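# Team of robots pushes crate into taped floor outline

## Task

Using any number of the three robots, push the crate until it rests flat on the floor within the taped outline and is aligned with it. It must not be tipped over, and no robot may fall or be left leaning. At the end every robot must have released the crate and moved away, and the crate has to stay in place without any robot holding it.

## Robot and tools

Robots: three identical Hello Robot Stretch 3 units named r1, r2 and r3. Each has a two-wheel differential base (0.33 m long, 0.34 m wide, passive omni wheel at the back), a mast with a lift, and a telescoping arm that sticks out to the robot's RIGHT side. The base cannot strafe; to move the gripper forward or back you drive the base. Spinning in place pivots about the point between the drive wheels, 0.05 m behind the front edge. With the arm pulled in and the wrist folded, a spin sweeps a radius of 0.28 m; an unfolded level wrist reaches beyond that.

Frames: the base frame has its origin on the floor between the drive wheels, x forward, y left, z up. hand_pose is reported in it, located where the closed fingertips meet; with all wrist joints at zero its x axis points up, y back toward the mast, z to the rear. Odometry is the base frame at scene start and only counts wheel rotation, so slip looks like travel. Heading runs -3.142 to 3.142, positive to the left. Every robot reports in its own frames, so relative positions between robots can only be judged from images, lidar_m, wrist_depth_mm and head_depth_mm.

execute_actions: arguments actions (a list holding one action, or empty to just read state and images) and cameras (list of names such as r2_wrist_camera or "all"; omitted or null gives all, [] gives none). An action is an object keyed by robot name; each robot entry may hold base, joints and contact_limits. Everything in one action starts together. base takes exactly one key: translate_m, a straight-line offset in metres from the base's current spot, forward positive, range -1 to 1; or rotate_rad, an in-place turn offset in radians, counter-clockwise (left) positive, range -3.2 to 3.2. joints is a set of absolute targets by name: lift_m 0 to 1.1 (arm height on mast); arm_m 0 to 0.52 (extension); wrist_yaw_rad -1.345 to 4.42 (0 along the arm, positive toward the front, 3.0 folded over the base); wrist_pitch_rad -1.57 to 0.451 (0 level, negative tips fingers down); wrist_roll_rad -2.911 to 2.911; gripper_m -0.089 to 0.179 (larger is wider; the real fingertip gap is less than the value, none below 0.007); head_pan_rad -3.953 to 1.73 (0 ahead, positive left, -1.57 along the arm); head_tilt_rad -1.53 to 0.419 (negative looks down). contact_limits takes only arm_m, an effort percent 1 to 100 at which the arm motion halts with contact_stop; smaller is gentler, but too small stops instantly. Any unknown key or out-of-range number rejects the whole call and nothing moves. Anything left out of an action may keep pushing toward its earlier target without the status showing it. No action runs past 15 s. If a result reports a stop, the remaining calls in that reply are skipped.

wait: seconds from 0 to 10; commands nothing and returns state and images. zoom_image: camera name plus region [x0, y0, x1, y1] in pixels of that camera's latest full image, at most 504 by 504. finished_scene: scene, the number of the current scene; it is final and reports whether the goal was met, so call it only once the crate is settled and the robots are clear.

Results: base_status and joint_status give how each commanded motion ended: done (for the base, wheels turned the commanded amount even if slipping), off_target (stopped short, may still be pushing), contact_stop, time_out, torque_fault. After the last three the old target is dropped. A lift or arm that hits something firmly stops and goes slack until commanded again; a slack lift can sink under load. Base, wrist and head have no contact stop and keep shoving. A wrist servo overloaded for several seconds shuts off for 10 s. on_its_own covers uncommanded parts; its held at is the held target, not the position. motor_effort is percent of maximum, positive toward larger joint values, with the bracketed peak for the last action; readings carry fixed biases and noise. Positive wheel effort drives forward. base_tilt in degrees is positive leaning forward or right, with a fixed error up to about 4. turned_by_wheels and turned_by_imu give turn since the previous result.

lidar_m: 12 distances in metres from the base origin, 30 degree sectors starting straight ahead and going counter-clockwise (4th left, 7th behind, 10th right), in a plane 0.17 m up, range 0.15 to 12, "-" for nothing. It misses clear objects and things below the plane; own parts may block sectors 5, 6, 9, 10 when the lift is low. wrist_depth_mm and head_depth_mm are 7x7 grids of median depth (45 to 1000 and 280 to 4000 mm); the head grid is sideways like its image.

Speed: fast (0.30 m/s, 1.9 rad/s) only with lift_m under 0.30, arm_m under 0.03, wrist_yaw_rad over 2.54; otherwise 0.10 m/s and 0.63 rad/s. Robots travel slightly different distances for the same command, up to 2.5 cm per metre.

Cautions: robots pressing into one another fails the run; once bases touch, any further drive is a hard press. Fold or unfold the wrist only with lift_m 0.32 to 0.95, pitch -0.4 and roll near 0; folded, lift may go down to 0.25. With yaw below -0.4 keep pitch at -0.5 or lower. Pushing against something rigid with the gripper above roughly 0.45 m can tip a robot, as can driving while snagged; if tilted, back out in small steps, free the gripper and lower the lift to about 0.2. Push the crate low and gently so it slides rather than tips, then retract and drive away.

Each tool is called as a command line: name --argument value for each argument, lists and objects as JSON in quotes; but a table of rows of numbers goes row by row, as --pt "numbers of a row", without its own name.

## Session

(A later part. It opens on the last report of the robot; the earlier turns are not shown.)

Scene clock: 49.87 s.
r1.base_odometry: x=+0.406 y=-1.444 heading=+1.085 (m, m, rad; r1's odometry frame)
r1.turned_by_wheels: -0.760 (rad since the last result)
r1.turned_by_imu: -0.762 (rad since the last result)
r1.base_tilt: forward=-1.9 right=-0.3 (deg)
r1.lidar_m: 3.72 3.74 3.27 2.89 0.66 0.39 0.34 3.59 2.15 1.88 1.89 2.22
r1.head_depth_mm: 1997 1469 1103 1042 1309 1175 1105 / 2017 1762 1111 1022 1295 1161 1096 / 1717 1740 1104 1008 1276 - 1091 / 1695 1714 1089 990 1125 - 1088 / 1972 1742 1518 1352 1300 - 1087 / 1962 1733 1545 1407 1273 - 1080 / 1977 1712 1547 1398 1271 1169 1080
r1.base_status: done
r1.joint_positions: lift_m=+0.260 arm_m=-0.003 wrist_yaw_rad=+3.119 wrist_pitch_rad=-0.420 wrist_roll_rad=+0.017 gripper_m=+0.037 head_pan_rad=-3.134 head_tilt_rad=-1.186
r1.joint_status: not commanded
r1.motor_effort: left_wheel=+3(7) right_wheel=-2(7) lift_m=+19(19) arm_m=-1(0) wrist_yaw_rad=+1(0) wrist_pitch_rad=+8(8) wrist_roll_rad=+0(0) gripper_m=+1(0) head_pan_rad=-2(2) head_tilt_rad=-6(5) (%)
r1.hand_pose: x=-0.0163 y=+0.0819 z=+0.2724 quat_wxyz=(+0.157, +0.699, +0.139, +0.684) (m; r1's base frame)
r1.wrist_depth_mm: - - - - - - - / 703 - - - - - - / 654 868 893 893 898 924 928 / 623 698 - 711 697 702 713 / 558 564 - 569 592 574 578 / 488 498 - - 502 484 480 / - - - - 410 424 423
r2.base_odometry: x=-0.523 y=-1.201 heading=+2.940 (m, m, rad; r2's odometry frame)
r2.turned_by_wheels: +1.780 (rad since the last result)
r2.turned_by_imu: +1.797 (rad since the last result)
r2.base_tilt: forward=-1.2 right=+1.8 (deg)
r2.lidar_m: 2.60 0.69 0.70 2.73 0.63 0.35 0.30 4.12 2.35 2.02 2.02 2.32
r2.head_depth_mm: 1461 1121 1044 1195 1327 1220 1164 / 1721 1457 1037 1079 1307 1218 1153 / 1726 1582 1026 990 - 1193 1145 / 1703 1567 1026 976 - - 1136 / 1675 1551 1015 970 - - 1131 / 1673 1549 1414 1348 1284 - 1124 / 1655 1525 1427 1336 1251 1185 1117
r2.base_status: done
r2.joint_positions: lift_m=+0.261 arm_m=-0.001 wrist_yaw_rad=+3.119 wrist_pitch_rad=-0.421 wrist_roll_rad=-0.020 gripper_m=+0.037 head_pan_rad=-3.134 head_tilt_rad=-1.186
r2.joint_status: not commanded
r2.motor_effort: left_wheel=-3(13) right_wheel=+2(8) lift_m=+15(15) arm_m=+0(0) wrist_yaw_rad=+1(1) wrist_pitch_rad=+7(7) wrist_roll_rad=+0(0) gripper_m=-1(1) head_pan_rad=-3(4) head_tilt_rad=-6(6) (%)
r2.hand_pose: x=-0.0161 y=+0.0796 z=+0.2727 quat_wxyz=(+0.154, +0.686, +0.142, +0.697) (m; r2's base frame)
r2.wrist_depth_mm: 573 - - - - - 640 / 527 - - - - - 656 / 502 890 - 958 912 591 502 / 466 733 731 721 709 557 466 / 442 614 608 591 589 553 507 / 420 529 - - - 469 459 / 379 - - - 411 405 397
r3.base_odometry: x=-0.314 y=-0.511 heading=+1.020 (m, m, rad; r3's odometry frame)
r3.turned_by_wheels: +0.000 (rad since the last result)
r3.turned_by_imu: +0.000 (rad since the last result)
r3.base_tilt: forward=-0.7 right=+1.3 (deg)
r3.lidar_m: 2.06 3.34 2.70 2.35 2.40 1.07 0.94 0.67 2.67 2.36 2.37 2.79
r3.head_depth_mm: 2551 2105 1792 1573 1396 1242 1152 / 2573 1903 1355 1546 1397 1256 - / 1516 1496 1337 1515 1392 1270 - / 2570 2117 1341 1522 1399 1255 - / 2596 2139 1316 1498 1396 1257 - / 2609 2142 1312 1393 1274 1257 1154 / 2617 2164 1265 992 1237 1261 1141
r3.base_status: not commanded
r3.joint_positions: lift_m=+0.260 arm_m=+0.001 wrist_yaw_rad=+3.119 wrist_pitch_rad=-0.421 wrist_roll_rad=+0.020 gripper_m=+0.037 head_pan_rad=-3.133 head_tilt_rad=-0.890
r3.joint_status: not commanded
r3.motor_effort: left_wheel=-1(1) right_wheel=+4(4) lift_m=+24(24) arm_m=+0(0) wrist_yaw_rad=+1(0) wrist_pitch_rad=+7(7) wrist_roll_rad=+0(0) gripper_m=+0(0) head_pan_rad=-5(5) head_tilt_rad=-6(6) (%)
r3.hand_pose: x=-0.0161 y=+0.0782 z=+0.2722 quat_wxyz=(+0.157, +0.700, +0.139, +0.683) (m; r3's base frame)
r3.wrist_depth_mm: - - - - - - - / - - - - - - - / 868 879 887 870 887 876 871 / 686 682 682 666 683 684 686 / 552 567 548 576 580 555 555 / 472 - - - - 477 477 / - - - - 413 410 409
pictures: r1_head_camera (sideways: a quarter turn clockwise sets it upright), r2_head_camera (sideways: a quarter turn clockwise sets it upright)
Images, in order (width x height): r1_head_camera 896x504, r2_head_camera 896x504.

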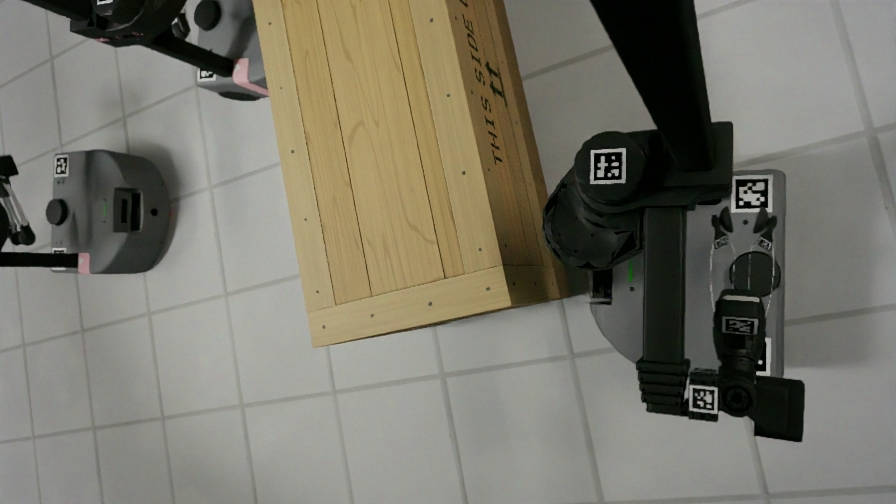

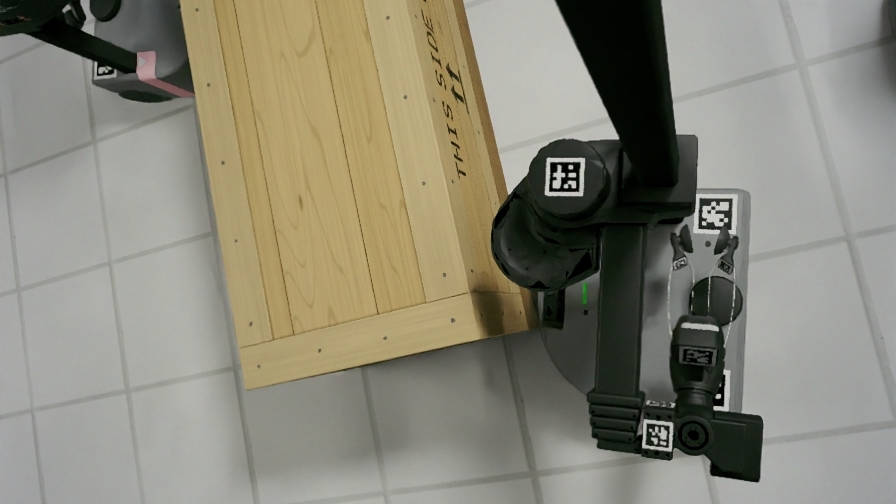

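Good placement.

execute_actions --actions '[{"r1": {"base":{"translate_m":-0.055}}, "r2": {"base":{"translate_m":-0.015}}}]' --cameras '[]'

execute_actions --actions '[{"r1": {"base":{"translate_m":-0.25}}, "r2": {"base":{"translate_m":-0.25}}}]' --cameras '["r1_head_camera","r2_head_camera","r3_head_camera"]'

Scene clock: 53.87 s.
r1.base_odometry: x=+0.380 y=-1.493 heading=+1.085 (m, m, rad; r1's odometry frame)
r1.turned_by_wheels: +0.000 (rad since the last result)
r1.turned_by_imu: +0.001 (rad since the last result)
r1.base_tilt: forward=-1.9 right=-0.5 (deg)
r1.lidar_m: 3.79 3.81 3.29 2.88 0.55 0.32 0.28 3.64 2.15 1.89 1.90 2.24
r1.head_depth_mm: 2003 1427 1105 1017 1298 1178 1105 / 2017 1767 1104 997 1265 1162 1100 / 1704 1710 1095 994 1045 - 1094 / 1674 1699 1566 992 939 - 1091 / 1958 1727 1561 1024 1280 - 1079 / 1970 1730 1551 1405 1278 - 1083 / 1958 1719 1536 1389 1273 1167 1078
r1.base_status: done
r1.joint_positions: lift_m=+0.260 arm_m=-0.003 wrist_yaw_rad=+3.119 wrist_pitch_rad=-0.420 wrist_roll_rad=+0.017 gripper_m=+0.037 head_pan_rad=-3.134 head_tilt_rad=-1.186
r1.joint_status: not commanded
r1.motor_effort: left_wheel=+3(9) right_wheel=-2(11) lift_m=+19(19) arm_m=+1(0) wrist_yaw_rad=+1(2) wrist_pitch_rad=+8(8) wrist_roll_rad=+0(0) gripper_m=-1(0) head_pan_rad=-2(2) head_tilt_rad=-6(6) (%)
r1.hand_pose: x=-0.0163 y=+0.0819 z=+0.2724 quat_wxyz=(+0.157, +0.699, +0.139, +0.684) (m; r1's base frame)
r1.wrist_depth_mm: 608 - - - - - - / 568 - - - - - - / 543 840 921 921 908 910 917 / 517 694 - 700 697 697 697 / 491 567 - 566 604 572 575 / 457 498 - - 491 489 488 / - - - - 404 424 422
r2.base_odometry: x=-0.509 y=-1.204 heading=+2.940 (m, m, rad; r2's odometry frame)
r2.turned_by_wheels: +0.000 (rad since the last result)
r2.turned_by_imu: -0.001 (rad since the last result)
r2.base_tilt: forward=-1.1 right=+1.8 (deg)
r2.lidar_m: 2.61 0.70 0.73 2.72 0.60 0.33 0.29 4.18 2.36 2.03 2.03 2.33
r2.head_depth_mm: 1466 1351 1047 1134 1337 1225 1162 / 1737 1442 1040 1017 1310 1205 1152 / 1725 1579 1028 987 - 1192 1144 / 1709 1562 1026 967 - - 1139 / 1675 1559 1013 966 - - 1130 / 1658 1551 1416 1341 1286 - 1124 / 1664 1529 1429 1333 1260 1181 1116
r2.base_status: done
r2.joint_positions: lift_m=+0.261 arm_m=-0.001 wrist_yaw_rad=+3.119 wrist_pitch_rad=-0.421 wrist_roll_rad=-0.020 gripper_m=+0.037 head_pan_rad=-3.134 head_tilt_rad=-1.186
r2.joint_status: not commanded
r2.motor_effort: left_wheel=-3(15) right_wheel=+1(6) lift_m=+15(15) arm_m=+0(0) wrist_yaw_rad=+1(1) wrist_pitch_rad=+7(7) wrist_roll_rad=+0(0) gripper_m=+0(0) head_pan_rad=-3(3) head_tilt_rad=-6(6) (%)
r2.hand_pose: x=-0.0162 y=+0.0796 z=+0.2727 quat_wxyz=(+0.154, +0.686, +0.142, +0.697) (m; r2's base frame)
r2.wrist_depth_mm: 543 - - - - - - / 501 - - - - - 665 / 470 879 - 960 928 599 506 / 447 702 749 708 714 577 468 / 419 589 604 583 584 552 505 / 396 514 - - - 470 460 / 362 - - - 415 403 399
r3.base_odometry: x=-0.314 y=-0.511 heading=+1.020 (m, m, rad; r3's odometry frame)
r3.turned_by_wheels: +0.000 (rad since the last result)
r3.turned_by_imu: +0.000 (rad since the last result)
r3.base_tilt: forward=-0.7 right=+1.2 (deg)
r3.lidar_m: 2.06 3.36 2.70 2.36 2.40 1.07 0.94 0.68 2.66 2.35 2.36 2.81
r3.head_depth_mm: 2562 2125 1808 1574 1387 1245 1144 / 2576 1861 1359 1550 1395 1259 - / 1490 1488 1336 1523 1394 1282 - / 2581 2118 1331 1523 1400 1245 - / 2609 2138 1318 1490 1402 1256 - / 2597 2167 1313 1361 1289 1254 1152 / 2590 2150 1003 1018 1249 1261 1137
r3.base_status: not commanded
r3.joint_positions: lift_m=+0.260 arm_m=+0.001 wrist_yaw_rad=+3.119 wrist_pitch_rad=-0.421 wrist_roll_rad=+0.020 gripper_m=+0.037 head_pan_rad=-3.133 head_tilt_rad=-0.890
r3.joint_status: not commanded
r3.motor_effort: left_wheel=-1(1) right_wheel=+4(4) lift_m=+24(24) arm_m=+0(0) wrist_yaw_rad=+0(1) wrist_pitch_rad=+7(7) wrist_roll_rad=+0(0) gripper_m=+0(1) head_pan_rad=-4(5) head_tilt_rad=-7(7) (%)
r3.hand_pose: x=-0.0161 y=+0.0782 z=+0.2722 quat_wxyz=(+0.157, +0.700, +0.139, +0.683) (m; r3's base frame)
r3.wrist_depth_mm: - - - - - - - / - - - - - - - / 879 888 900 893 878 891 858 / 680 676 677 700 686 687 687 / 564 558 556 569 571 556 556 / 467 - - - - 473 479 / - - - - 411 406 411
pictures: none
No camera images: the call's "cameras" was empty. Leave "cameras" out to get every camera's image.

Scene clock: 56.47 s.
r1.base_odometry: x=+0.264 y=-1.714 heading=+1.085 (m, m, rad; r1's odometry frame)
r1.turned_by_wheels: +0.001 (rad since the last result)
r1.turned_by_imu: +0.049 (rad since the last result)
r1.base_tilt: forward=-2.0 right=-0.5 (deg)
r1.lidar_m: 4.02 4.02 3.14 0.43 0.29 0.27 0.27 0.35 2.16 1.95 1.95 2.37
r1.head_depth_mm: 2020 1767 1575 997 927 1162 1103 / 1909 1715 1580 994 921 1161 1098 / 1287 1570 1570 988 927 - 1091 / 1903 1671 1561 985 940 - 1090 / 1987 1734 1547 1412 1270 - 1085 / 1969 1715 1547 1399 1280 - 1073 / 1951 1717 1540 1390 1273 1174 1080
r1.base_status: translate_m off_target (by the wheels' count: -0.2497 of -0.2500)
r1.joint_positions: lift_m=+0.260 arm_m=-0.003 wrist_yaw_rad=+3.120 wrist_pitch_rad=-0.419 wrist_roll_rad=+0.017 gripper_m=+0.037 head_pan_rad=-3.135 head_tilt_rad=-1.187
r1.joint_status: not commanded
r1.on_its_own: right_wheel is at rest, and its effort (-52) is outside its rest range (-18 to +18)
r1.motor_effort: left_wheel=-15(32) right_wheel=-52(76) lift_m=+20(19) arm_m=+0(0) wrist_yaw_rad=+1(2) wrist_pitch_rad=+8(8) wrist_roll_rad=+0(0) gripper_m=+0(1) head_pan_rad=-2(1) head_tilt_rad=-4(6) (%)
r1.hand_pose: x=-0.0164 y=+0.0819 z=+0.2725 quat_wxyz=(+0.156, +0.699, +0.139, +0.684) (m; r1's base frame)
r1.wrist_depth_mm: 242 280 477 - - - - / 250 297 514 - - - - / 256 312 559 803 932 907 924 / 264 332 - 693 688 699 716 / 271 350 - 566 596 572 578 / 280 346 - - 496 492 490 / - - - - 410 423 423
r2.base_odometry: x=-0.264 y=-1.254 heading=+2.940 (m, m, rad; r2's odometry frame)
r2.turned_by_wheels: +0.000 (rad since the last result)
r2.turned_by_imu: +0.408 (rad since the last result)
r2.base_tilt: forward=-1.1 right=+1.9 (deg)
r2.lidar_m: 0.85 0.86 0.55 0.30 0.25 0.25 0.28 2.57 2.05 2.03 2.20 2.78
r2.head_depth_mm: 1744 1605 1488 974 927 955 1161 / 1731 1589 1034 968 916 1197 1149 / 1718 1578 1043 965 - 1197 1148 / 1688 1562 1441 967 - - 1137 / 1687 1554 1444 1359 - - 1131 / 1665 1540 1435 1338 1279 - 1126 / 1643 1531 1425 1339 1263 1190 1118
r2.base_status: translate_m off_target (by the wheels' count: -0.2496 of -0.2500)
r2.joint_positions: lift_m=+0.261 arm_m=-0.001 wrist_yaw_rad=+3.120 wrist_pitch_rad=-0.420 wrist_roll_rad=-0.020 gripper_m=+0.037 head_pan_rad=-3.135 head_tilt_rad=-1.188
r2.joint_status: not commanded
r2.on_its_own: left_wheel is at rest, and its effort (-58) is outside its rest range (-18 to +18); right_wheel is at rest, and its effort (-37) is outside its rest range (-18 to +18)
r2.motor_effort: left_wheel=-58(100) right_wheel=-37(57) lift_m=+16(16) arm_m=+0(0) wrist_yaw_rad=+0(1) wrist_pitch_rad=+7(8) wrist_roll_rad=+0(0) gripper_m=+0(0) head_pan_rad=-3(3) head_tilt_rad=-5(6) (%)
r2.hand_pose: x=-0.0164 y=+0.0797 z=+0.2729 quat_wxyz=(+0.154, +0.686, +0.142, +0.697) (m; r2's base frame)
r2.wrist_depth_mm: 208 235 - 359 497 - - / 207 242 - 391 565 - - / 216 255 - 431 640 884 838 / 227 268 315 475 663 692 672 / 237 282 343 534 590 554 537 / 250 293 - - - 467 460 / 260 - - - 414 406 393
r3.base_odometry: x=-0.314 y=-0.511 heading=+1.020 (m, m, rad; r3's odometry frame)
r3.turned_by_wheels: +0.000 (rad since the last result)
r3.turned_by_imu: +0.000 (rad since the last result)
r3.base_tilt: forward=-0.7 right=+1.2 (deg)
r3.lidar_m: 2.06 3.36 2.70 2.36 2.39 2.84 0.77 0.84 2.67 2.35 2.36 2.79
r3.head_depth_mm: 2561 2063 1809 1571 1386 1242 1143 / 2597 1730 1331 1544 1394 1259 - / 2489 1363 1281 1260 1390 1273 - / 2583 2108 1284 1369 1395 1248 - / 2619 2133 1284 1505 1393 1254 - / 2600 1505 1338 1444 1397 1256 1156 / 2630 1517 1131 1346 1388 1262 1136
r3.base_status: not commanded
r3.joint_positions: lift_m=+0.260 arm_m=+0.001 wrist_yaw_rad=+3.119 wrist_pitch_rad=-0.421 wrist_roll_rad=+0.020 gripper_m=+0.037 head_pan_rad=-3.133 head_tilt_rad=-0.890
r3.joint_status: not commanded
r3.motor_effort: left_wheel=-1(1) right_wheel=+4(4) lift_m=+24(24) arm_m=+0(0) wrist_yaw_rad=+0(1) wrist_pitch_rad=+7(7) wrist_roll_rad=+0(0) gripper_m=-1(1) head_pan_rad=-5(5) head_tilt_rad=-7(7) (%)
r3.hand_pose: x=-0.0161 y=+0.0782 z=+0.2722 quat_wxyz=(+0.157, +0.700, +0.139, +0.683) (m; r3's base frame)
r3.wrist_depth_mm: - - - - - - - / - - - - - - - / 885 864 893 859 874 881 876 / 679 669 684 674 695 685 691 / 559 553 548 584 584 559 558 / 469 - - - - 475 473 / - - - - 411 412 413
pictures: r1_head_camera (sideways: a quarter turn clockwise sets it upright), r2_head_camera (sideways: a quarter turn clockwise sets it upright), r3_head_camera (sideways: a quarter turn clockwise sets it upright)
Images, in order (width x height): r1_head_camera 896x504, r2_head_camera 896x504, r3_head_camera 896x504.

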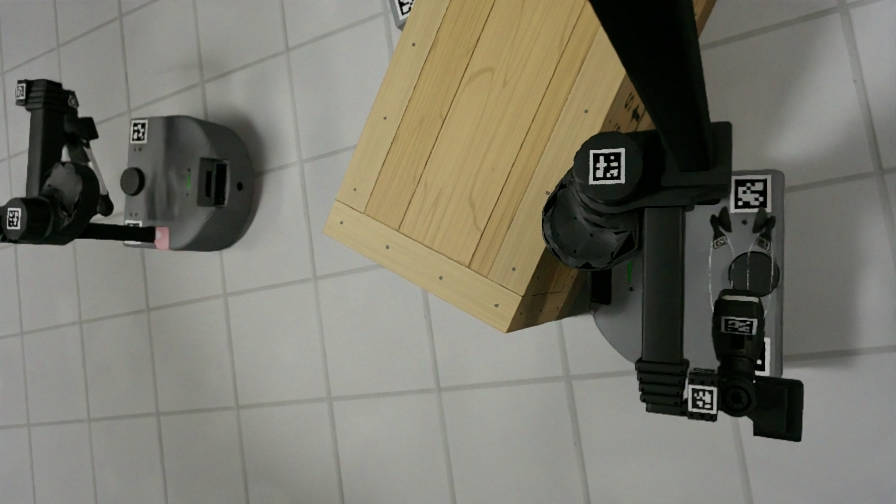

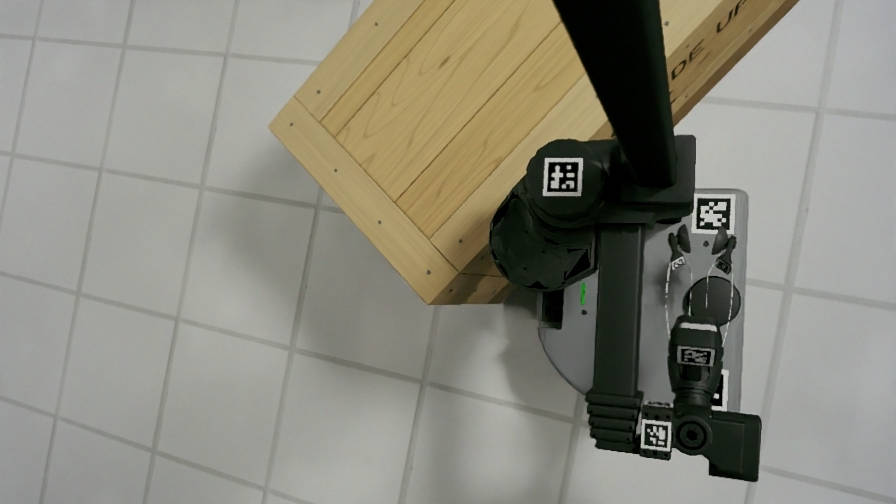

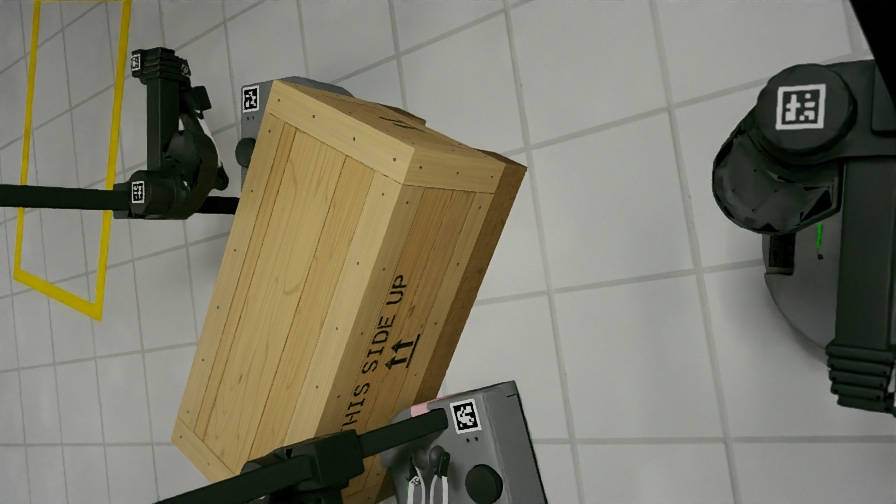

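execute_actions --actions '[{"r1": {"base":{"translate_m":0.3}}, "r2": {"base":{"rotate_rad":1.02}}, "r3": {"base":{"rotate_rad":0.08},"joints":{"head_tilt_rad":-1.2}}}]' --cameras '[]'

execute_actions --actions '[{"r1": {"base":{"translate_m":0.5}}, "r2": {"base":{"translate_m":-0.17}}, "r3": {"base":{"translate_m":-0.5}}}]' --cameras '[]'

execute_actions --actions '[{"r1": {"base":{"translate_m":0.3},"joints":{"head_tilt_rad":-0.9}}, "r2": {"base":{"rotate_rad":-1.79}}, "r3": {"base":{"rotate_rad":-0.41}}}]' --cameras '["r1_head_camera","r2_head_camera","r3_head_camera"]'

Scene clock: 71.17 s.
r1.base_odometry: x=+0.404 y=-1.448 heading=+1.085 (m, m, rad; r1's odometry frame)
r1.turned_by_wheels: +0.000 (rad since the last result)
r1.turned_by_imu: +0.002 (rad since the last result)
r1.base_tilt: forward=-1.9 right=-0.5 (deg)
r1.lidar_m: 3.71 3.76 3.21 2.88 0.58 0.54 0.55 3.36 2.10 1.89 1.90 2.30
r1.head_depth_mm: 2011 1747 1105 1034 1283 1178 1109 / 2008 1762 1103 1062 1292 1156 1100 / 1711 1716 1097 1185 1324 - 1101 / 1903 1735 1094 1331 1314 - 1090 / 1987 1736 1530 1377 1294 - 1083 / 1958 1732 1554 1399 1273 - 1074 / 1954 1726 1543 1390 1280 1170 1083
r1.base_status: done
r1.joint_positions: lift_m=+0.260 arm_m=-0.003 wrist_yaw_rad=+3.120 wrist_pitch_rad=-0.419 wrist_roll_rad=+0.017 gripper_m=+0.037 head_pan_rad=-3.135 head_tilt_rad=-1.187
r1.joint_status: not commanded
r1.motor_effort: left_wheel=-1(11) right_wheel=+1(39) lift_m=+19(19) arm_m=+0(0) wrist_yaw_rad=+0(1) wrist_pitch_rad=+7(8) wrist_roll_rad=+0(0) gripper_m=+0(0) head_pan_rad=-2(1) head_tilt_rad=-5(6) (%)
r1.hand_pose: x=-0.0164 y=+0.0819 z=+0.2725 quat_wxyz=(+0.156, +0.699, +0.138, +0.684) (m; r1's base frame)
r1.wrist_depth_mm: 485 566 - - - - - / 493 589 - - - - - / 512 629 902 902 912 915 890 / 516 646 - 714 708 709 701 / 534 575 - 577 601 583 581 / 487 499 - - 504 493 489 / - - - - 413 419 424
r2.base_odometry: x=-0.264 y=-1.254 heading=-2.324 (m, m, rad; r2's odometry frame)
r2.turned_by_wheels: +1.020 (rad since the last result)
r2.turned_by_imu: +1.030 (rad since the last result)
r2.base_tilt: forward=-1.2 right=+1.8 (deg)
r2.lidar_m: 0.58 0.30 0.25 0.25 0.28 2.63 2.06 2.03 2.18 2.80 0.86 0.85
r2.head_depth_mm: 1734 1599 1486 1386 1333 859 814 / 1727 1589 1483 1382 1302 919 829 / 1712 1569 1463 1376 - 1194 1128 / 1700 1572 1464 1362 - - 1145 / 1683 1558 1447 1349 - - 1126 / 1667 1547 1437 1339 1278 - 1124 / 1648 1521 1432 1339 1255 1186 1121
r2.base_status: done
r2.joint_positions: lift_m=+0.261 arm_m=-0.001 wrist_yaw_rad=+3.120 wrist_pitch_rad=-0.420 wrist_roll_rad=-0.020 gripper_m=+0.037 head_pan_rad=-3.135 head_tilt_rad=-1.188
r2.joint_status: not commanded
r2.motor_effort: left_wheel=-3(58) right_wheel=+1(25) lift_m=+16(16) arm_m=+0(0) wrist_yaw_rad=+0(0) wrist_pitch_rad=+7(7) wrist_roll_rad=+0(0) gripper_m=-1(0) head_pan_rad=-2(3) head_tilt_rad=-5(4) (%)
r2.hand_pose: x=-0.0164 y=+0.0797 z=+0.2729 quat_wxyz=(+0.154, +0.686, +0.142, +0.697) (m; r2's base frame)
r2.wrist_depth_mm: - 307 - 276 264 251 242 / - 351 - 305 286 274 263 / - 962 - 334 316 299 286 / 807 779 403 373 350 330 313 / 625 614 459 416 377 371 344 / 516 531 - - - 413 386 / 448 - - - 410 404 400
r3.base_odometry: x=-0.314 y=-0.511 heading=+1.100 (m, m, rad; r3's odometry frame)
r3.turned_by_wheels: +0.080 (rad since the last result)
r3.turned_by_imu: +0.078 (rad since the last result)
r3.base_tilt: forward=-0.7 right=+1.2 (deg)
r3.lidar_m: 2.06 3.38 2.60 2.36 2.41 0.88 0.76 0.85 2.57 2.36 2.38 2.12
r3.head_depth_mm: 1163 1500 1419 1330 1265 1169 1126 / 1148 1111 1415 1337 - 1168 1126 / 1154 1157 1401 1351 - - 1132 / 1161 1269 1433 1339 - - 1131 / 1174 1391 1440 1347 1289 1173 1139 / 1200 1416 1424 1348 1279 1206 1135 / 1204 1321 1300 1348 1276 1203 1142
r3.base_status: done
r3.joint_positions: lift_m=+0.260 arm_m=+0.001 wrist_yaw_rad=+3.119 wrist_pitch_rad=-0.421 wrist_roll_rad=+0.020 gripper_m=+0.037 head_pan_rad=-3.134 head_tilt_rad=-1.185
r3.joint_status: all done
r3.motor_effort: left_wheel=-1(8) right_wheel=+4(12) lift_m=+24(24) arm_m=+0(0) wrist_yaw_rad=+1(0) wrist_pitch_rad=+7(7) wrist_roll_rad=+0(0) gripper_m=-1(1) head_pan_rad=-4(4) head_tilt_rad=-10(37) (%)
r3.hand_pose: x=-0.0161 y=+0.0782 z=+0.2722 quat_wxyz=(+0.157, +0.700, +0.139, +0.683) (m; r3's base frame)
r3.wrist_depth_mm: - - - - - - - / - - - - - - - / 858 869 872 872 886 879 873 / 689 669 663 687 688 689 692 / 563 558 559 572 581 559 555 / 472 - - - - 475 480 / - - - - 411 410 414
pictures: none
No camera images: the call's "cameras" was empty. Leave "cameras" out to get every camera's image.

Scene clock: 74.57 s.
r1.base_odometry: x=+0.637 y=-1.006 heading=+1.085 (m, m, rad; r1's odometry frame)
r1.turned_by_wheels: +0.000 (rad since the last result)
r1.turned_by_imu: +0.002 (rad since the last result)
r1.base_tilt: forward=-2.0 right=-0.5 (deg)
r1.lidar_m: 3.23 3.25 3.29 2.97 2.99 1.00 1.02 3.14 2.00 1.80 1.80 2.19
r1.head_depth_mm: 2032 1241 1383 1425 1319 1169 1100 / 1752 1260 1489 1417 1292 1167 1097 / 1397 1298 1530 1406 1322 - 1092 / 1416 1346 1555 1413 1318 - 1087 / 1986 1701 1548 1409 1300 - 1085 / 1965 1732 1538 1396 1271 - 1072 / 1951 1724 1534 1395 1271 1170 1087
r1.base_status: done
r1.joint_positions: lift_m=+0.260 arm_m=-0.003 wrist_yaw_rad=+3.120 wrist_pitch_rad=-0.419 wrist_roll_rad=+0.017 gripper_m=+0.037 head_pan_rad=-3.135 head_tilt_rad=-1.187
r1.joint_status: not commanded
r1.motor_effort: left_wheel=+0(6) right_wheel=+1(8) lift_m=+20(20) arm_m=+0(0) wrist_yaw_rad=+0(0) wrist_pitch_rad=+8(8) wrist_roll_rad=+0(0) gripper_m=+0(0) head_pan_rad=-2(2) head_tilt_rad=-5(6) (%)
r1.hand_pose: x=-0.0164 y=+0.0819 z=+0.2725 quat_wxyz=(+0.156, +0.699, +0.138, +0.684) (m; r1's base frame)
r1.wrist_depth_mm: - - - - - - - / - - - - - - - / 900 880 890 906 892 919 928 / 700 688 - 696 698 705 691 / 577 572 - 574 597 580 584 / 482 503 - - 500 482 490 / - - - - 407 424 422
r2.base_odometry: x=-0.148 y=-1.130 heading=-2.324 (m, m, rad; r2's odometry frame)
r2.turned_by_wheels: +0.000 (rad since the last result)
r2.turned_by_imu: -0.001 (rad since the last result)
r2.base_tilt: forward=-1.2 right=+1.8 (deg)
r2.lidar_m: 0.65 0.34 0.28 0.28 4.48 2.43 1.91 1.88 2.01 2.98 2.83 3.70
r2.head_depth_mm: 1738 1609 1483 1386 1330 860 812 / 1716 1588 1479 1385 1310 1031 919 / 1710 1580 1459 1367 - 1201 1139 / 1681 1573 1456 1366 - - 1140 / 1685 1549 1447 1352 - - 1131 / 1663 1542 1435 1337 1274 - 1125 / 1649 1522 1420 1332 1250 1186 1120
r2.base_status: done
r2.joint_positions: lift_m=+0.261 arm_m=-0.001 wrist_yaw_rad=+3.120 wrist_pitch_rad=-0.420 wrist_roll_rad=-0.020 gripper_m=+0.037 head_pan_rad=-3.135 head_tilt_rad=-1.188
r2.joint_status: not commanded
r2.motor_effort: left_wheel=-3(16) right_wheel=+2(5) lift_m=+16(16) arm_m=+0(0) wrist_yaw_rad=+0(0) wrist_pitch_rad=+7(7) wrist_roll_rad=+0(0) gripper_m=+0(1) head_pan_rad=-3(2) head_tilt_rad=-5(5) (%)
r2.hand_pose: x=-0.0164 y=+0.0797 z=+0.2729 quat_wxyz=(+0.154, +0.686, +0.142, +0.697) (m; r2's base frame)
r2.wrist_depth_mm: - - - 306 291 279 267 / - - - 337 318 304 291 / - - - 370 350 332 315 / 808 762 751 413 390 364 346 / 641 614 595 461 420 406 380 / 531 526 - - - 448 425 / 451 - - - 409 405 398
r3.base_odometry: x=-0.541 y=-0.957 heading=+1.100 (m, m, rad; r3's odometry frame)
r3.turned_by_wheels: +0.000 (rad since the last result)
r3.turned_by_imu: -0.002 (rad since the last result)
r3.base_tilt: forward=-0.7 right=+1.3 (deg)
r3.lidar_m: 2.55 3.87 2.51 2.32 2.34 0.30 0.30 0.40 0.64 2.43 2.45 3.04
r3.head_depth_mm: 1606 1511 997 1313 1269 1181 1124 / 1606 1523 998 938 - 1171 1128 / 1635 1521 1002 950 - - 1128 / 1642 1073 1005 1020 - 1166 1135 / 1648 1078 1009 1258 1288 1173 1132 / 1659 1082 1025 1327 1272 1209 1140 / 1665 1086 1040 1357 1277 1199 1143
r3.base_status: done
r3.joint_positions: lift_m=+0.260 arm_m=+0.001 wrist_yaw_rad=+3.119 wrist_pitch_rad=-0.421 wrist_roll_rad=+0.020 gripper_m=+0.037 head_pan_rad=-3.134 head_tilt_rad=-1.186
r3.joint_status: not commanded
r3.motor_effort: left_wheel=-1(9) right_wheel=+4(9) lift_m=+24(24) arm_m=+0(0) wrist_yaw_rad=+1(0) wrist_pitch_rad=+7(7) wrist_roll_rad=+0(0) gripper_m=+0(0) head_pan_rad=-4(4) head_tilt_rad=-9(9) (%)
r3.hand_pose: x=-0.0161 y=+0.0782 z=+0.2722 quat_wxyz=(+0.157, +0.700, +0.139, +0.683) (m; r3's base frame)
r3.wrist_depth_mm: - - - - - - - / - - - - - - - / 871 889 895 898 908 894 900 / 284 675 666 684 691 663 673 / 288 559 560 573 579 564 562 / 294 - - - - 468 469 / - - - - 408 410 407
pictures: none
No camera images: the call's "cameras" was empty. Leave "cameras" out to get every camera's image.

Scene clock: 77.30 s.
r1.base_odometry: x=+0.777 y=-0.741 heading=+1.085 (m, m, rad; r1's odometry frame)
r1.turned_by_wheels: +0.000 (rad since the last result)
r1.turned_by_imu: +0.001 (rad since the last result)
r1.base_tilt: forward=-1.9 right=-0.3 (deg)
r1.lidar_m: 2.93 2.95 3.37 3.03 3.04 1.28 1.30 3.03 1.94 1.75 1.75 2.13
r1.head_depth_mm: 3893 2547 1502 1621 1470 1273 1140 / 3932 2757 1570 1685 1462 1271 1136 / 3856 1981 1620 1710 1456 1265 - / 3653 1864 1672 1705 1446 1255 - / 3765 2656 2025 1709 1444 1246 1146 / 3673 2676 2078 1706 1433 1246 1119 / 3768 2623 2070 1694 1430 1241 1094
r1.base_status: done
r1.joint_positions: lift_m=+0.260 arm_m=-0.003 wrist_yaw_rad=+3.120 wrist_pitch_rad=-0.419 wrist_roll_rad=+0.017 gripper_m=+0.037 head_pan_rad=-3.135 head_tilt_rad=-0.902
r1.joint_status: all done
r1.motor_effort: left_wheel=+0(6) right_wheel=+1(9) lift_m=+20(19) arm_m=+0(0) wrist_yaw_rad=+0(0) wrist_pitch_rad=+8(8) wrist_roll_rad=+0(0) gripper_m=-1(1) head_pan_rad=-1(2) head_tilt_rad=+0(19) (%)
r1.hand_pose: x=-0.0164 y=+0.0819 z=+0.2725 quat_wxyz=(+0.156, +0.699, +0.138, +0.684) (m; r1's base frame)
r1.wrist_depth_mm: - - - - - - - / - - - - - - - / 897 894 925 931 922 898 910 / 695 690 - 705 692 704 707 / 569 569 - 581 592 579 583 / 484 488 - - 506 483 488 / - - - - 407 428 420
r2.base_odometry: x=-0.148 y=-1.130 heading=+2.169 (m, m, rad; r2's odometry frame)
r2.turned_by_wheels: -1.790 (rad since the last result)
r2.turned_by_imu: -1.810 (rad since the last result)
r2.base_tilt: forward=-1.3 right=+1.8 (deg)
r2.lidar_m: 2.41 2.83 4.25 0.64 0.41 0.30 0.28 0.29 3.02 2.02 1.88 1.90
r2.head_depth_mm: 1744 1605 1046 989 1215 1220 1157 / 1717 1573 1038 981 1285 1208 1147 / 1721 1581 1026 975 - 1197 1145 / 1696 1572 1024 961 - - 1143 / 1673 1553 1011 953 - - 1138 / 1662 1548 1432 1346 1281 - 1125 / 1646 1530 1416 1333 1265 1193 1119
r2.base_status: done
r2.joint_positions: lift_m=+0.261 arm_m=-0.001 wrist_yaw_rad=+3.120 wrist_pitch_rad=-0.420 wrist_roll_rad=-0.020 gripper_m=+0.037 head_pan_rad=-3.135 head_tilt_rad=-1.188
r2.joint_status: not commanded
r2.motor_effort: left_wheel=+2(16) right_wheel=-1(6) lift_m=+16(16) arm_m=+0(0) wrist_yaw_rad=+0(0) wrist_pitch_rad=+7(7) wrist_roll_rad=+0(0) gripper_m=+0(0) head_pan_rad=-3(2) head_tilt_rad=-5(5) (%)
r2.hand_pose: x=-0.0164 y=+0.0797 z=+0.2729 quat_wxyz=(+0.154, +0.686, +0.142, +0.697) (m; r2's base frame)
r2.wrist_depth_mm: 337 492 - - - - - / 334 484 - 821 - - - / 331 477 - 635 917 875 842 / 326 463 708 666 693 680 659 / 322 453 609 585 585 555 543 / 319 421 - - - 472 456 / 298 - - - 412 408 398
r3.base_odometry: x=-0.541 y=-0.957 heading=+0.690 (m, m, rad; r3's odometry frame)
r3.turned_by_wheels: -0.410 (rad since the last result)
r3.turned_by_imu: -0.403 (rad since the last result)
r3.base_tilt: forward=-0.7 right=+1.2 (deg)
r3.lidar_m: 2.55 2.57 3.36 2.41 2.33 2.38 0.30 0.31 0.45 0.53 2.43 2.50
r3.head_depth_mm: 1625 1517 1420 1329 1261 1176 1125 / 1625 1516 1419 1340 - 1172 1130 / 1649 1526 1017 966 - - 1135 / 1634 1526 1006 963 - 1166 1135 / 1652 1532 1007 963 1291 1170 1137 / 1652 1538 1013 976 1277 1205 1137 / 1663 1552 1015 973 1270 1203 1142
r3.base_status: done
r3.joint_positions: lift_m=+0.260 arm_m=+0.001 wrist_yaw_rad=+3.119 wrist_pitch_rad=-0.421 wrist_roll_rad=+0.020 gripper_m=+0.037 head_pan_rad=-3.134 head_tilt_rad=-1.186
r3.joint_status: not commanded
r3.motor_effort: left_wheel=+2(8) right_wheel=-1(8) lift_m=+24(24) arm_m=+0(0) wrist_yaw_rad=+1(0) wrist_pitch_rad=+7(7) wrist_roll_rad=+0(0) gripper_m=+0(0) head_pan_rad=-4(4) head_tilt_rad=-9(9) (%)
r3.hand_pose: x=-0.0161 y=+0.0782 z=+0.2723 quat_wxyz=(+0.157, +0.700, +0.139, +0.683) (m; r3's base frame)
r3.wrist_depth_mm: - - - - - - - / - - - - - - - / 857 872 859 858 864 869 875 / 674 680 667 684 673 687 691 / 558 554 558 575 578 562 569 / 467 - - - - 480 477 / - - - - 405 413 418
pictures: r1_head_camera (sideways: a quarter turn clockwise sets it upright), r2_head_camera (sideways: a quarter turn clockwise sets it upright), r3_head_camera (sideways: a quarter turn clockwise sets it upright)
Images, in order (width x height): r1_head_camera 896x504, r2_head_camera 896x504, r3_head_camera 896x504.

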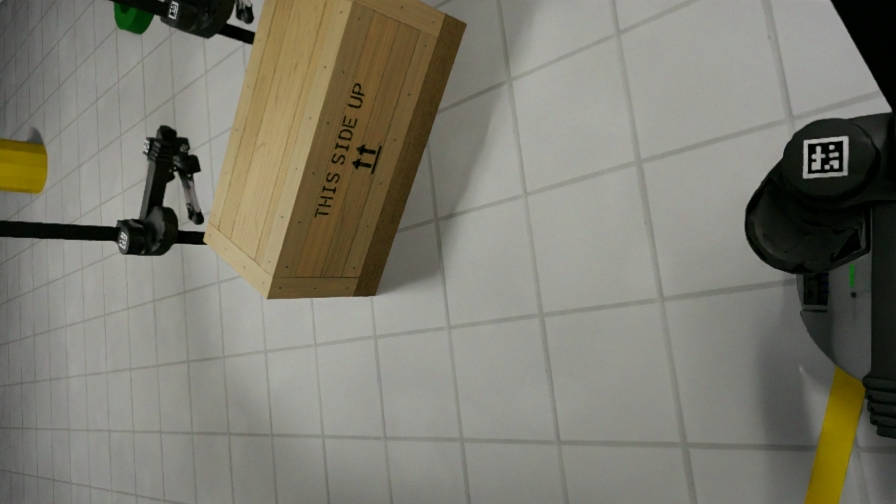

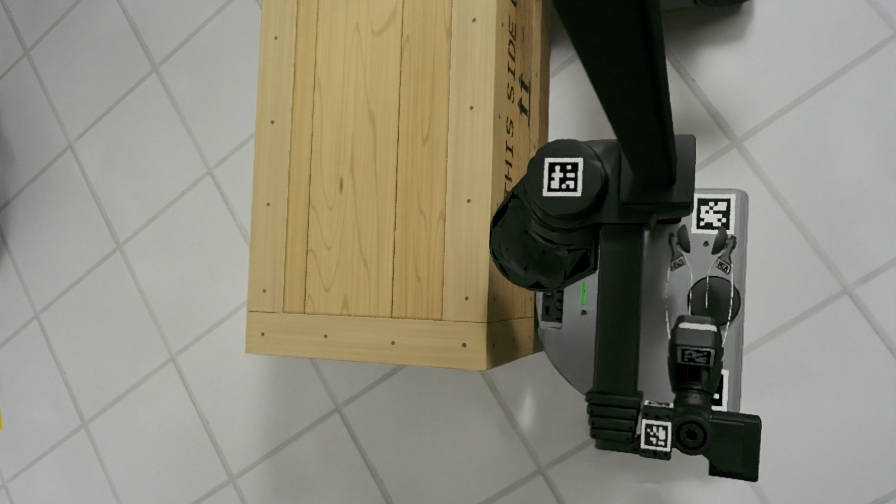

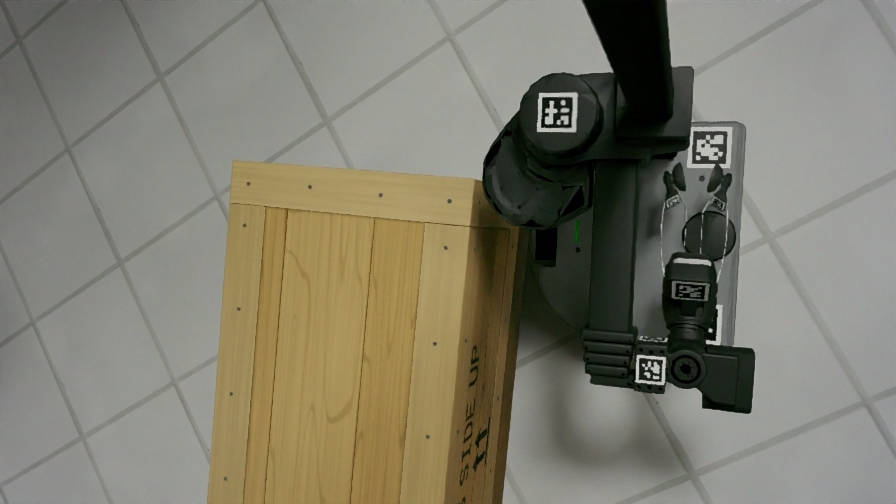

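execute_actions --actions '[{"r1": {"base":{"translate_m":0.6}}, "r2": {"base":{"translate_m":-0.6},"joints":{"head_tilt_rad":-0.95}}, "r3": {"base":{"translate_m":-0.62},"joints":{"head_tilt_rad":-0.95}}}]' --cameras '["r1_head_camera","r2_head_camera","r3_head_camera"]'

Scene clock: 84.50 s.
r1.base_odometry: x=+1.057 y=-0.210 heading=+1.085 (m, m, rad; r1's odometry frame)
r1.turned_by_wheels: +0.000 (rad since the last result)
r1.turned_by_imu: +0.003 (rad since the last result)
r1.base_tilt: forward=-2.0 right=-0.4 (deg)
r1.lidar_m: 2.34 2.34 2.86 3.14 3.17 1.49 1.42 2.89 1.82 1.63 1.65 2.00
r1.head_depth_mm: 3872 1919 1741 1744 1472 1271 1132 / 3656 1857 1745 1731 1466 1266 1134 / 3881 1994 1734 1724 1459 1265 - / 3796 1873 1718 1722 1449 1264 - / 3535 2487 2002 1713 1444 1253 1146 / 3691 2666 2082 1702 1446 1252 1116 / 3668 2627 2066 1695 1438 1242 1100
r1.base_status: done
r1.joint_positions: lift_m=+0.260 arm_m=-0.003 wrist_yaw_rad=+3.120 wrist_pitch_rad=-0.419 wrist_roll_rad=+0.017 gripper_m=+0.037 head_pan_rad=-3.135 head_tilt_rad=-0.901
r1.joint_status: not commanded
r1.motor_effort: left_wheel=-1(6) right_wheel=+1(6) lift_m=+19(20) arm_m=+0(0) wrist_yaw_rad=+0(0) wrist_pitch_rad=+8(8) wrist_roll_rad=+0(0) gripper_m=+0(0) head_pan_rad=-1(1) head_tilt_rad=+0(1) (%)
r1.hand_pose: x=-0.0164 y=+0.0819 z=+0.2725 quat_wxyz=(+0.156, +0.699, +0.138, +0.684) (m; r1's base frame)
r1.wrist_depth_mm: - - - - - - - / - - - - - - - / 908 900 897 910 918 929 914 / 715 681 - 708 712 722 719 / 577 574 - 569 597 575 580 / 486 502 - - 500 490 482 / - - - - 411 425 420
r2.base_odometry: x=+0.190 y=-1.626 heading=+2.168 (m, m, rad; r2's odometry frame)
r2.turned_by_wheels: -0.001 (rad since the last result)
r2.turned_by_imu: +0.197 (rad since the last result)
r2.base_tilt: forward=-1.2 right=+1.6 (deg)
r2.lidar_m: 3.04 3.04 3.45 0.62 0.57 0.32 0.27 0.27 2.75 2.14 2.10 2.24
r2.head_depth_mm: 2534 2112 1808 1116 1018 1222 - / 2513 2091 1803 1105 997 1230 1180 / 2277 2054 1769 1094 978 1110 - / 2068 2046 1743 1093 970 921 - / 2400 1999 1729 1077 966 908 - / 2359 1998 1727 1467 1001 1211 - / 2347 1993 1710 1503 1347 1222 1127
r2.base_status: translate_m off_target (by the wheels' count: -0.5997 of -0.6000)
r2.joint_positions: lift_m=+0.261 arm_m=-0.001 wrist_yaw_rad=+3.121 wrist_pitch_rad=-0.419 wrist_roll_rad=-0.020 gripper_m=+0.037 head_pan_rad=-3.135 head_tilt_rad=-0.950
r2.joint_status: all done
r2.on_its_own: left_wheel is at rest, and its effort (-83) is outside its rest range (-18 to +18)
r2.motor_effort: left_wheel=-83(100) right_wheel=-13(41) lift_m=+17(16) arm_m=-1(1) wrist_yaw_rad=-1(2) wrist_pitch_rad=+7(7) wrist_roll_rad=+0(0) gripper_m=+0(0) head_pan_rad=-3(3) head_tilt_rad=+0(19) (%)
r2.hand_pose: x=-0.0166 y=+0.0798 z=+0.2730 quat_wxyz=(+0.153, +0.686, +0.142, +0.697) (m; r2's base frame)
r2.wrist_depth_mm: 505 - - - - - - / 476 - - - - - - / 446 609 - 940 897 886 839 / 416 615 622 727 688 681 669 / 392 584 614 591 593 557 544 / 374 510 - - - 473 459 / 354 - - - 416 406 400
r3.base_odometry: x=-1.019 y=-1.351 heading=+0.690 (m, m, rad; r3's odometry frame)
r3.turned_by_wheels: +0.001 (rad since the last result)
r3.turned_by_imu: +0.053 (rad since the last result)
r3.base_tilt: forward=-0.7 right=+1.3 (deg)
r3.lidar_m: 3.13 4.34 2.73 2.07 2.03 2.11 0.27 0.27 0.30 0.48 0.48 2.86
r3.head_depth_mm: 2304 1948 1709 1508 1351 1228 1149 / 2318 1955 1698 1508 1350 1266 - / 2302 1941 1713 1513 1350 - - / 2300 1972 1704 1493 954 938 - / 2303 1947 1707 1067 957 911 - / 1995 1936 1719 1068 959 910 1137 / 1945 1933 1723 1528 965 896 1118
r3.base_status: translate_m off_target (by the wheels' count: -0.6197 of -0.6200)
r3.joint_positions: lift_m=+0.260 arm_m=+0.001 wrist_yaw_rad=+3.119 wrist_pitch_rad=-0.421 wrist_roll_rad=+0.020 gripper_m=+0.037 head_pan_rad=-3.134 head_tilt_rad=-0.950
r3.joint_status: all done
r3.on_its_own: left_wheel is at rest, and its effort (-25) is outside its rest range (-18 to +18); right_wheel is at rest, and its effort (-73) is outside its rest range (-18 to +18)
r3.motor_effort: left_wheel=-25(73) right_wheel=-73(84) lift_m=+24(24) arm_m=+0(0) wrist_yaw_rad=+0(1) wrist_pitch_rad=+7(7) wrist_roll_rad=+0(0) gripper_m=+0(0) head_pan_rad=-4(4) head_tilt_rad=+0(26) (%)
r3.hand_pose: x=-0.0163 y=+0.0782 z=+0.2723 quat_wxyz=(+0.157, +0.700, +0.139, +0.683) (m; r3's base frame)
r3.wrist_depth_mm: - - - - - - - / - - - - - - - / 866 875 891 868 876 881 850 / 688 685 687 690 665 684 690 / 554 560 559 565 582 561 559 / 478 - - - - 473 470 / - - - - 411 407 415
pictures: r1_head_camera (sideways: a quarter turn clockwise sets it upright), r2_head_camera (sideways: a quarter turn clockwise sets it upright), r3_head_camera (sideways: a quarter turn clockwise sets it upright)
Images, in order (width x height): r1_head_camera 896x504, r2_head_camera 896x504, r3_head_camera 896x504.

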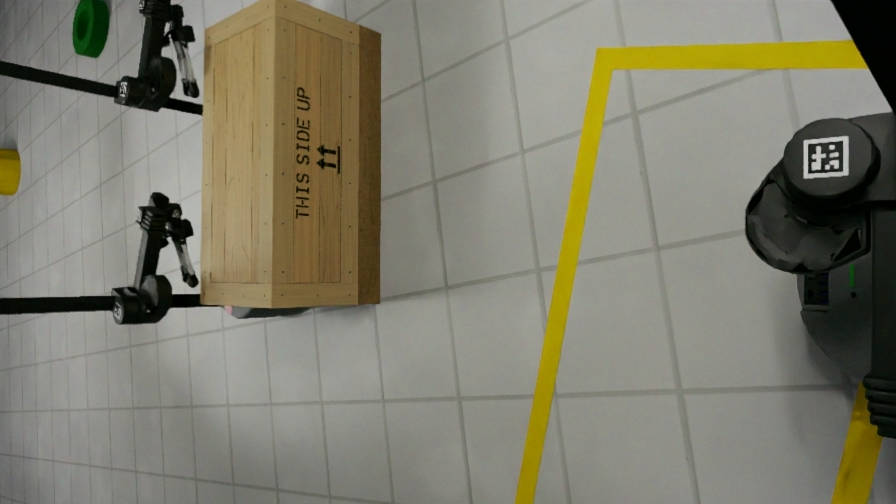

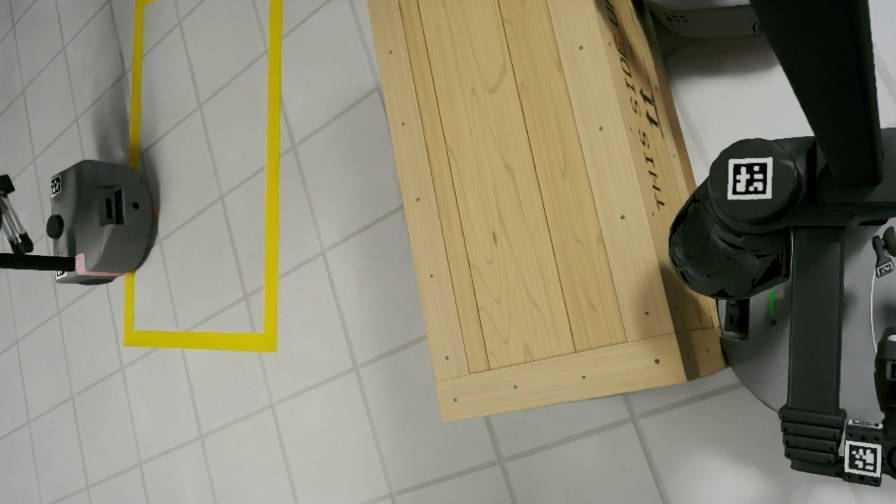

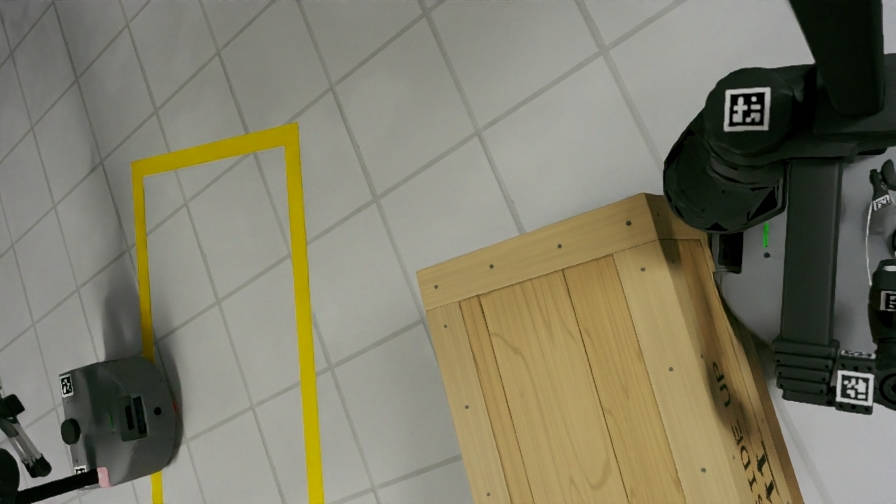

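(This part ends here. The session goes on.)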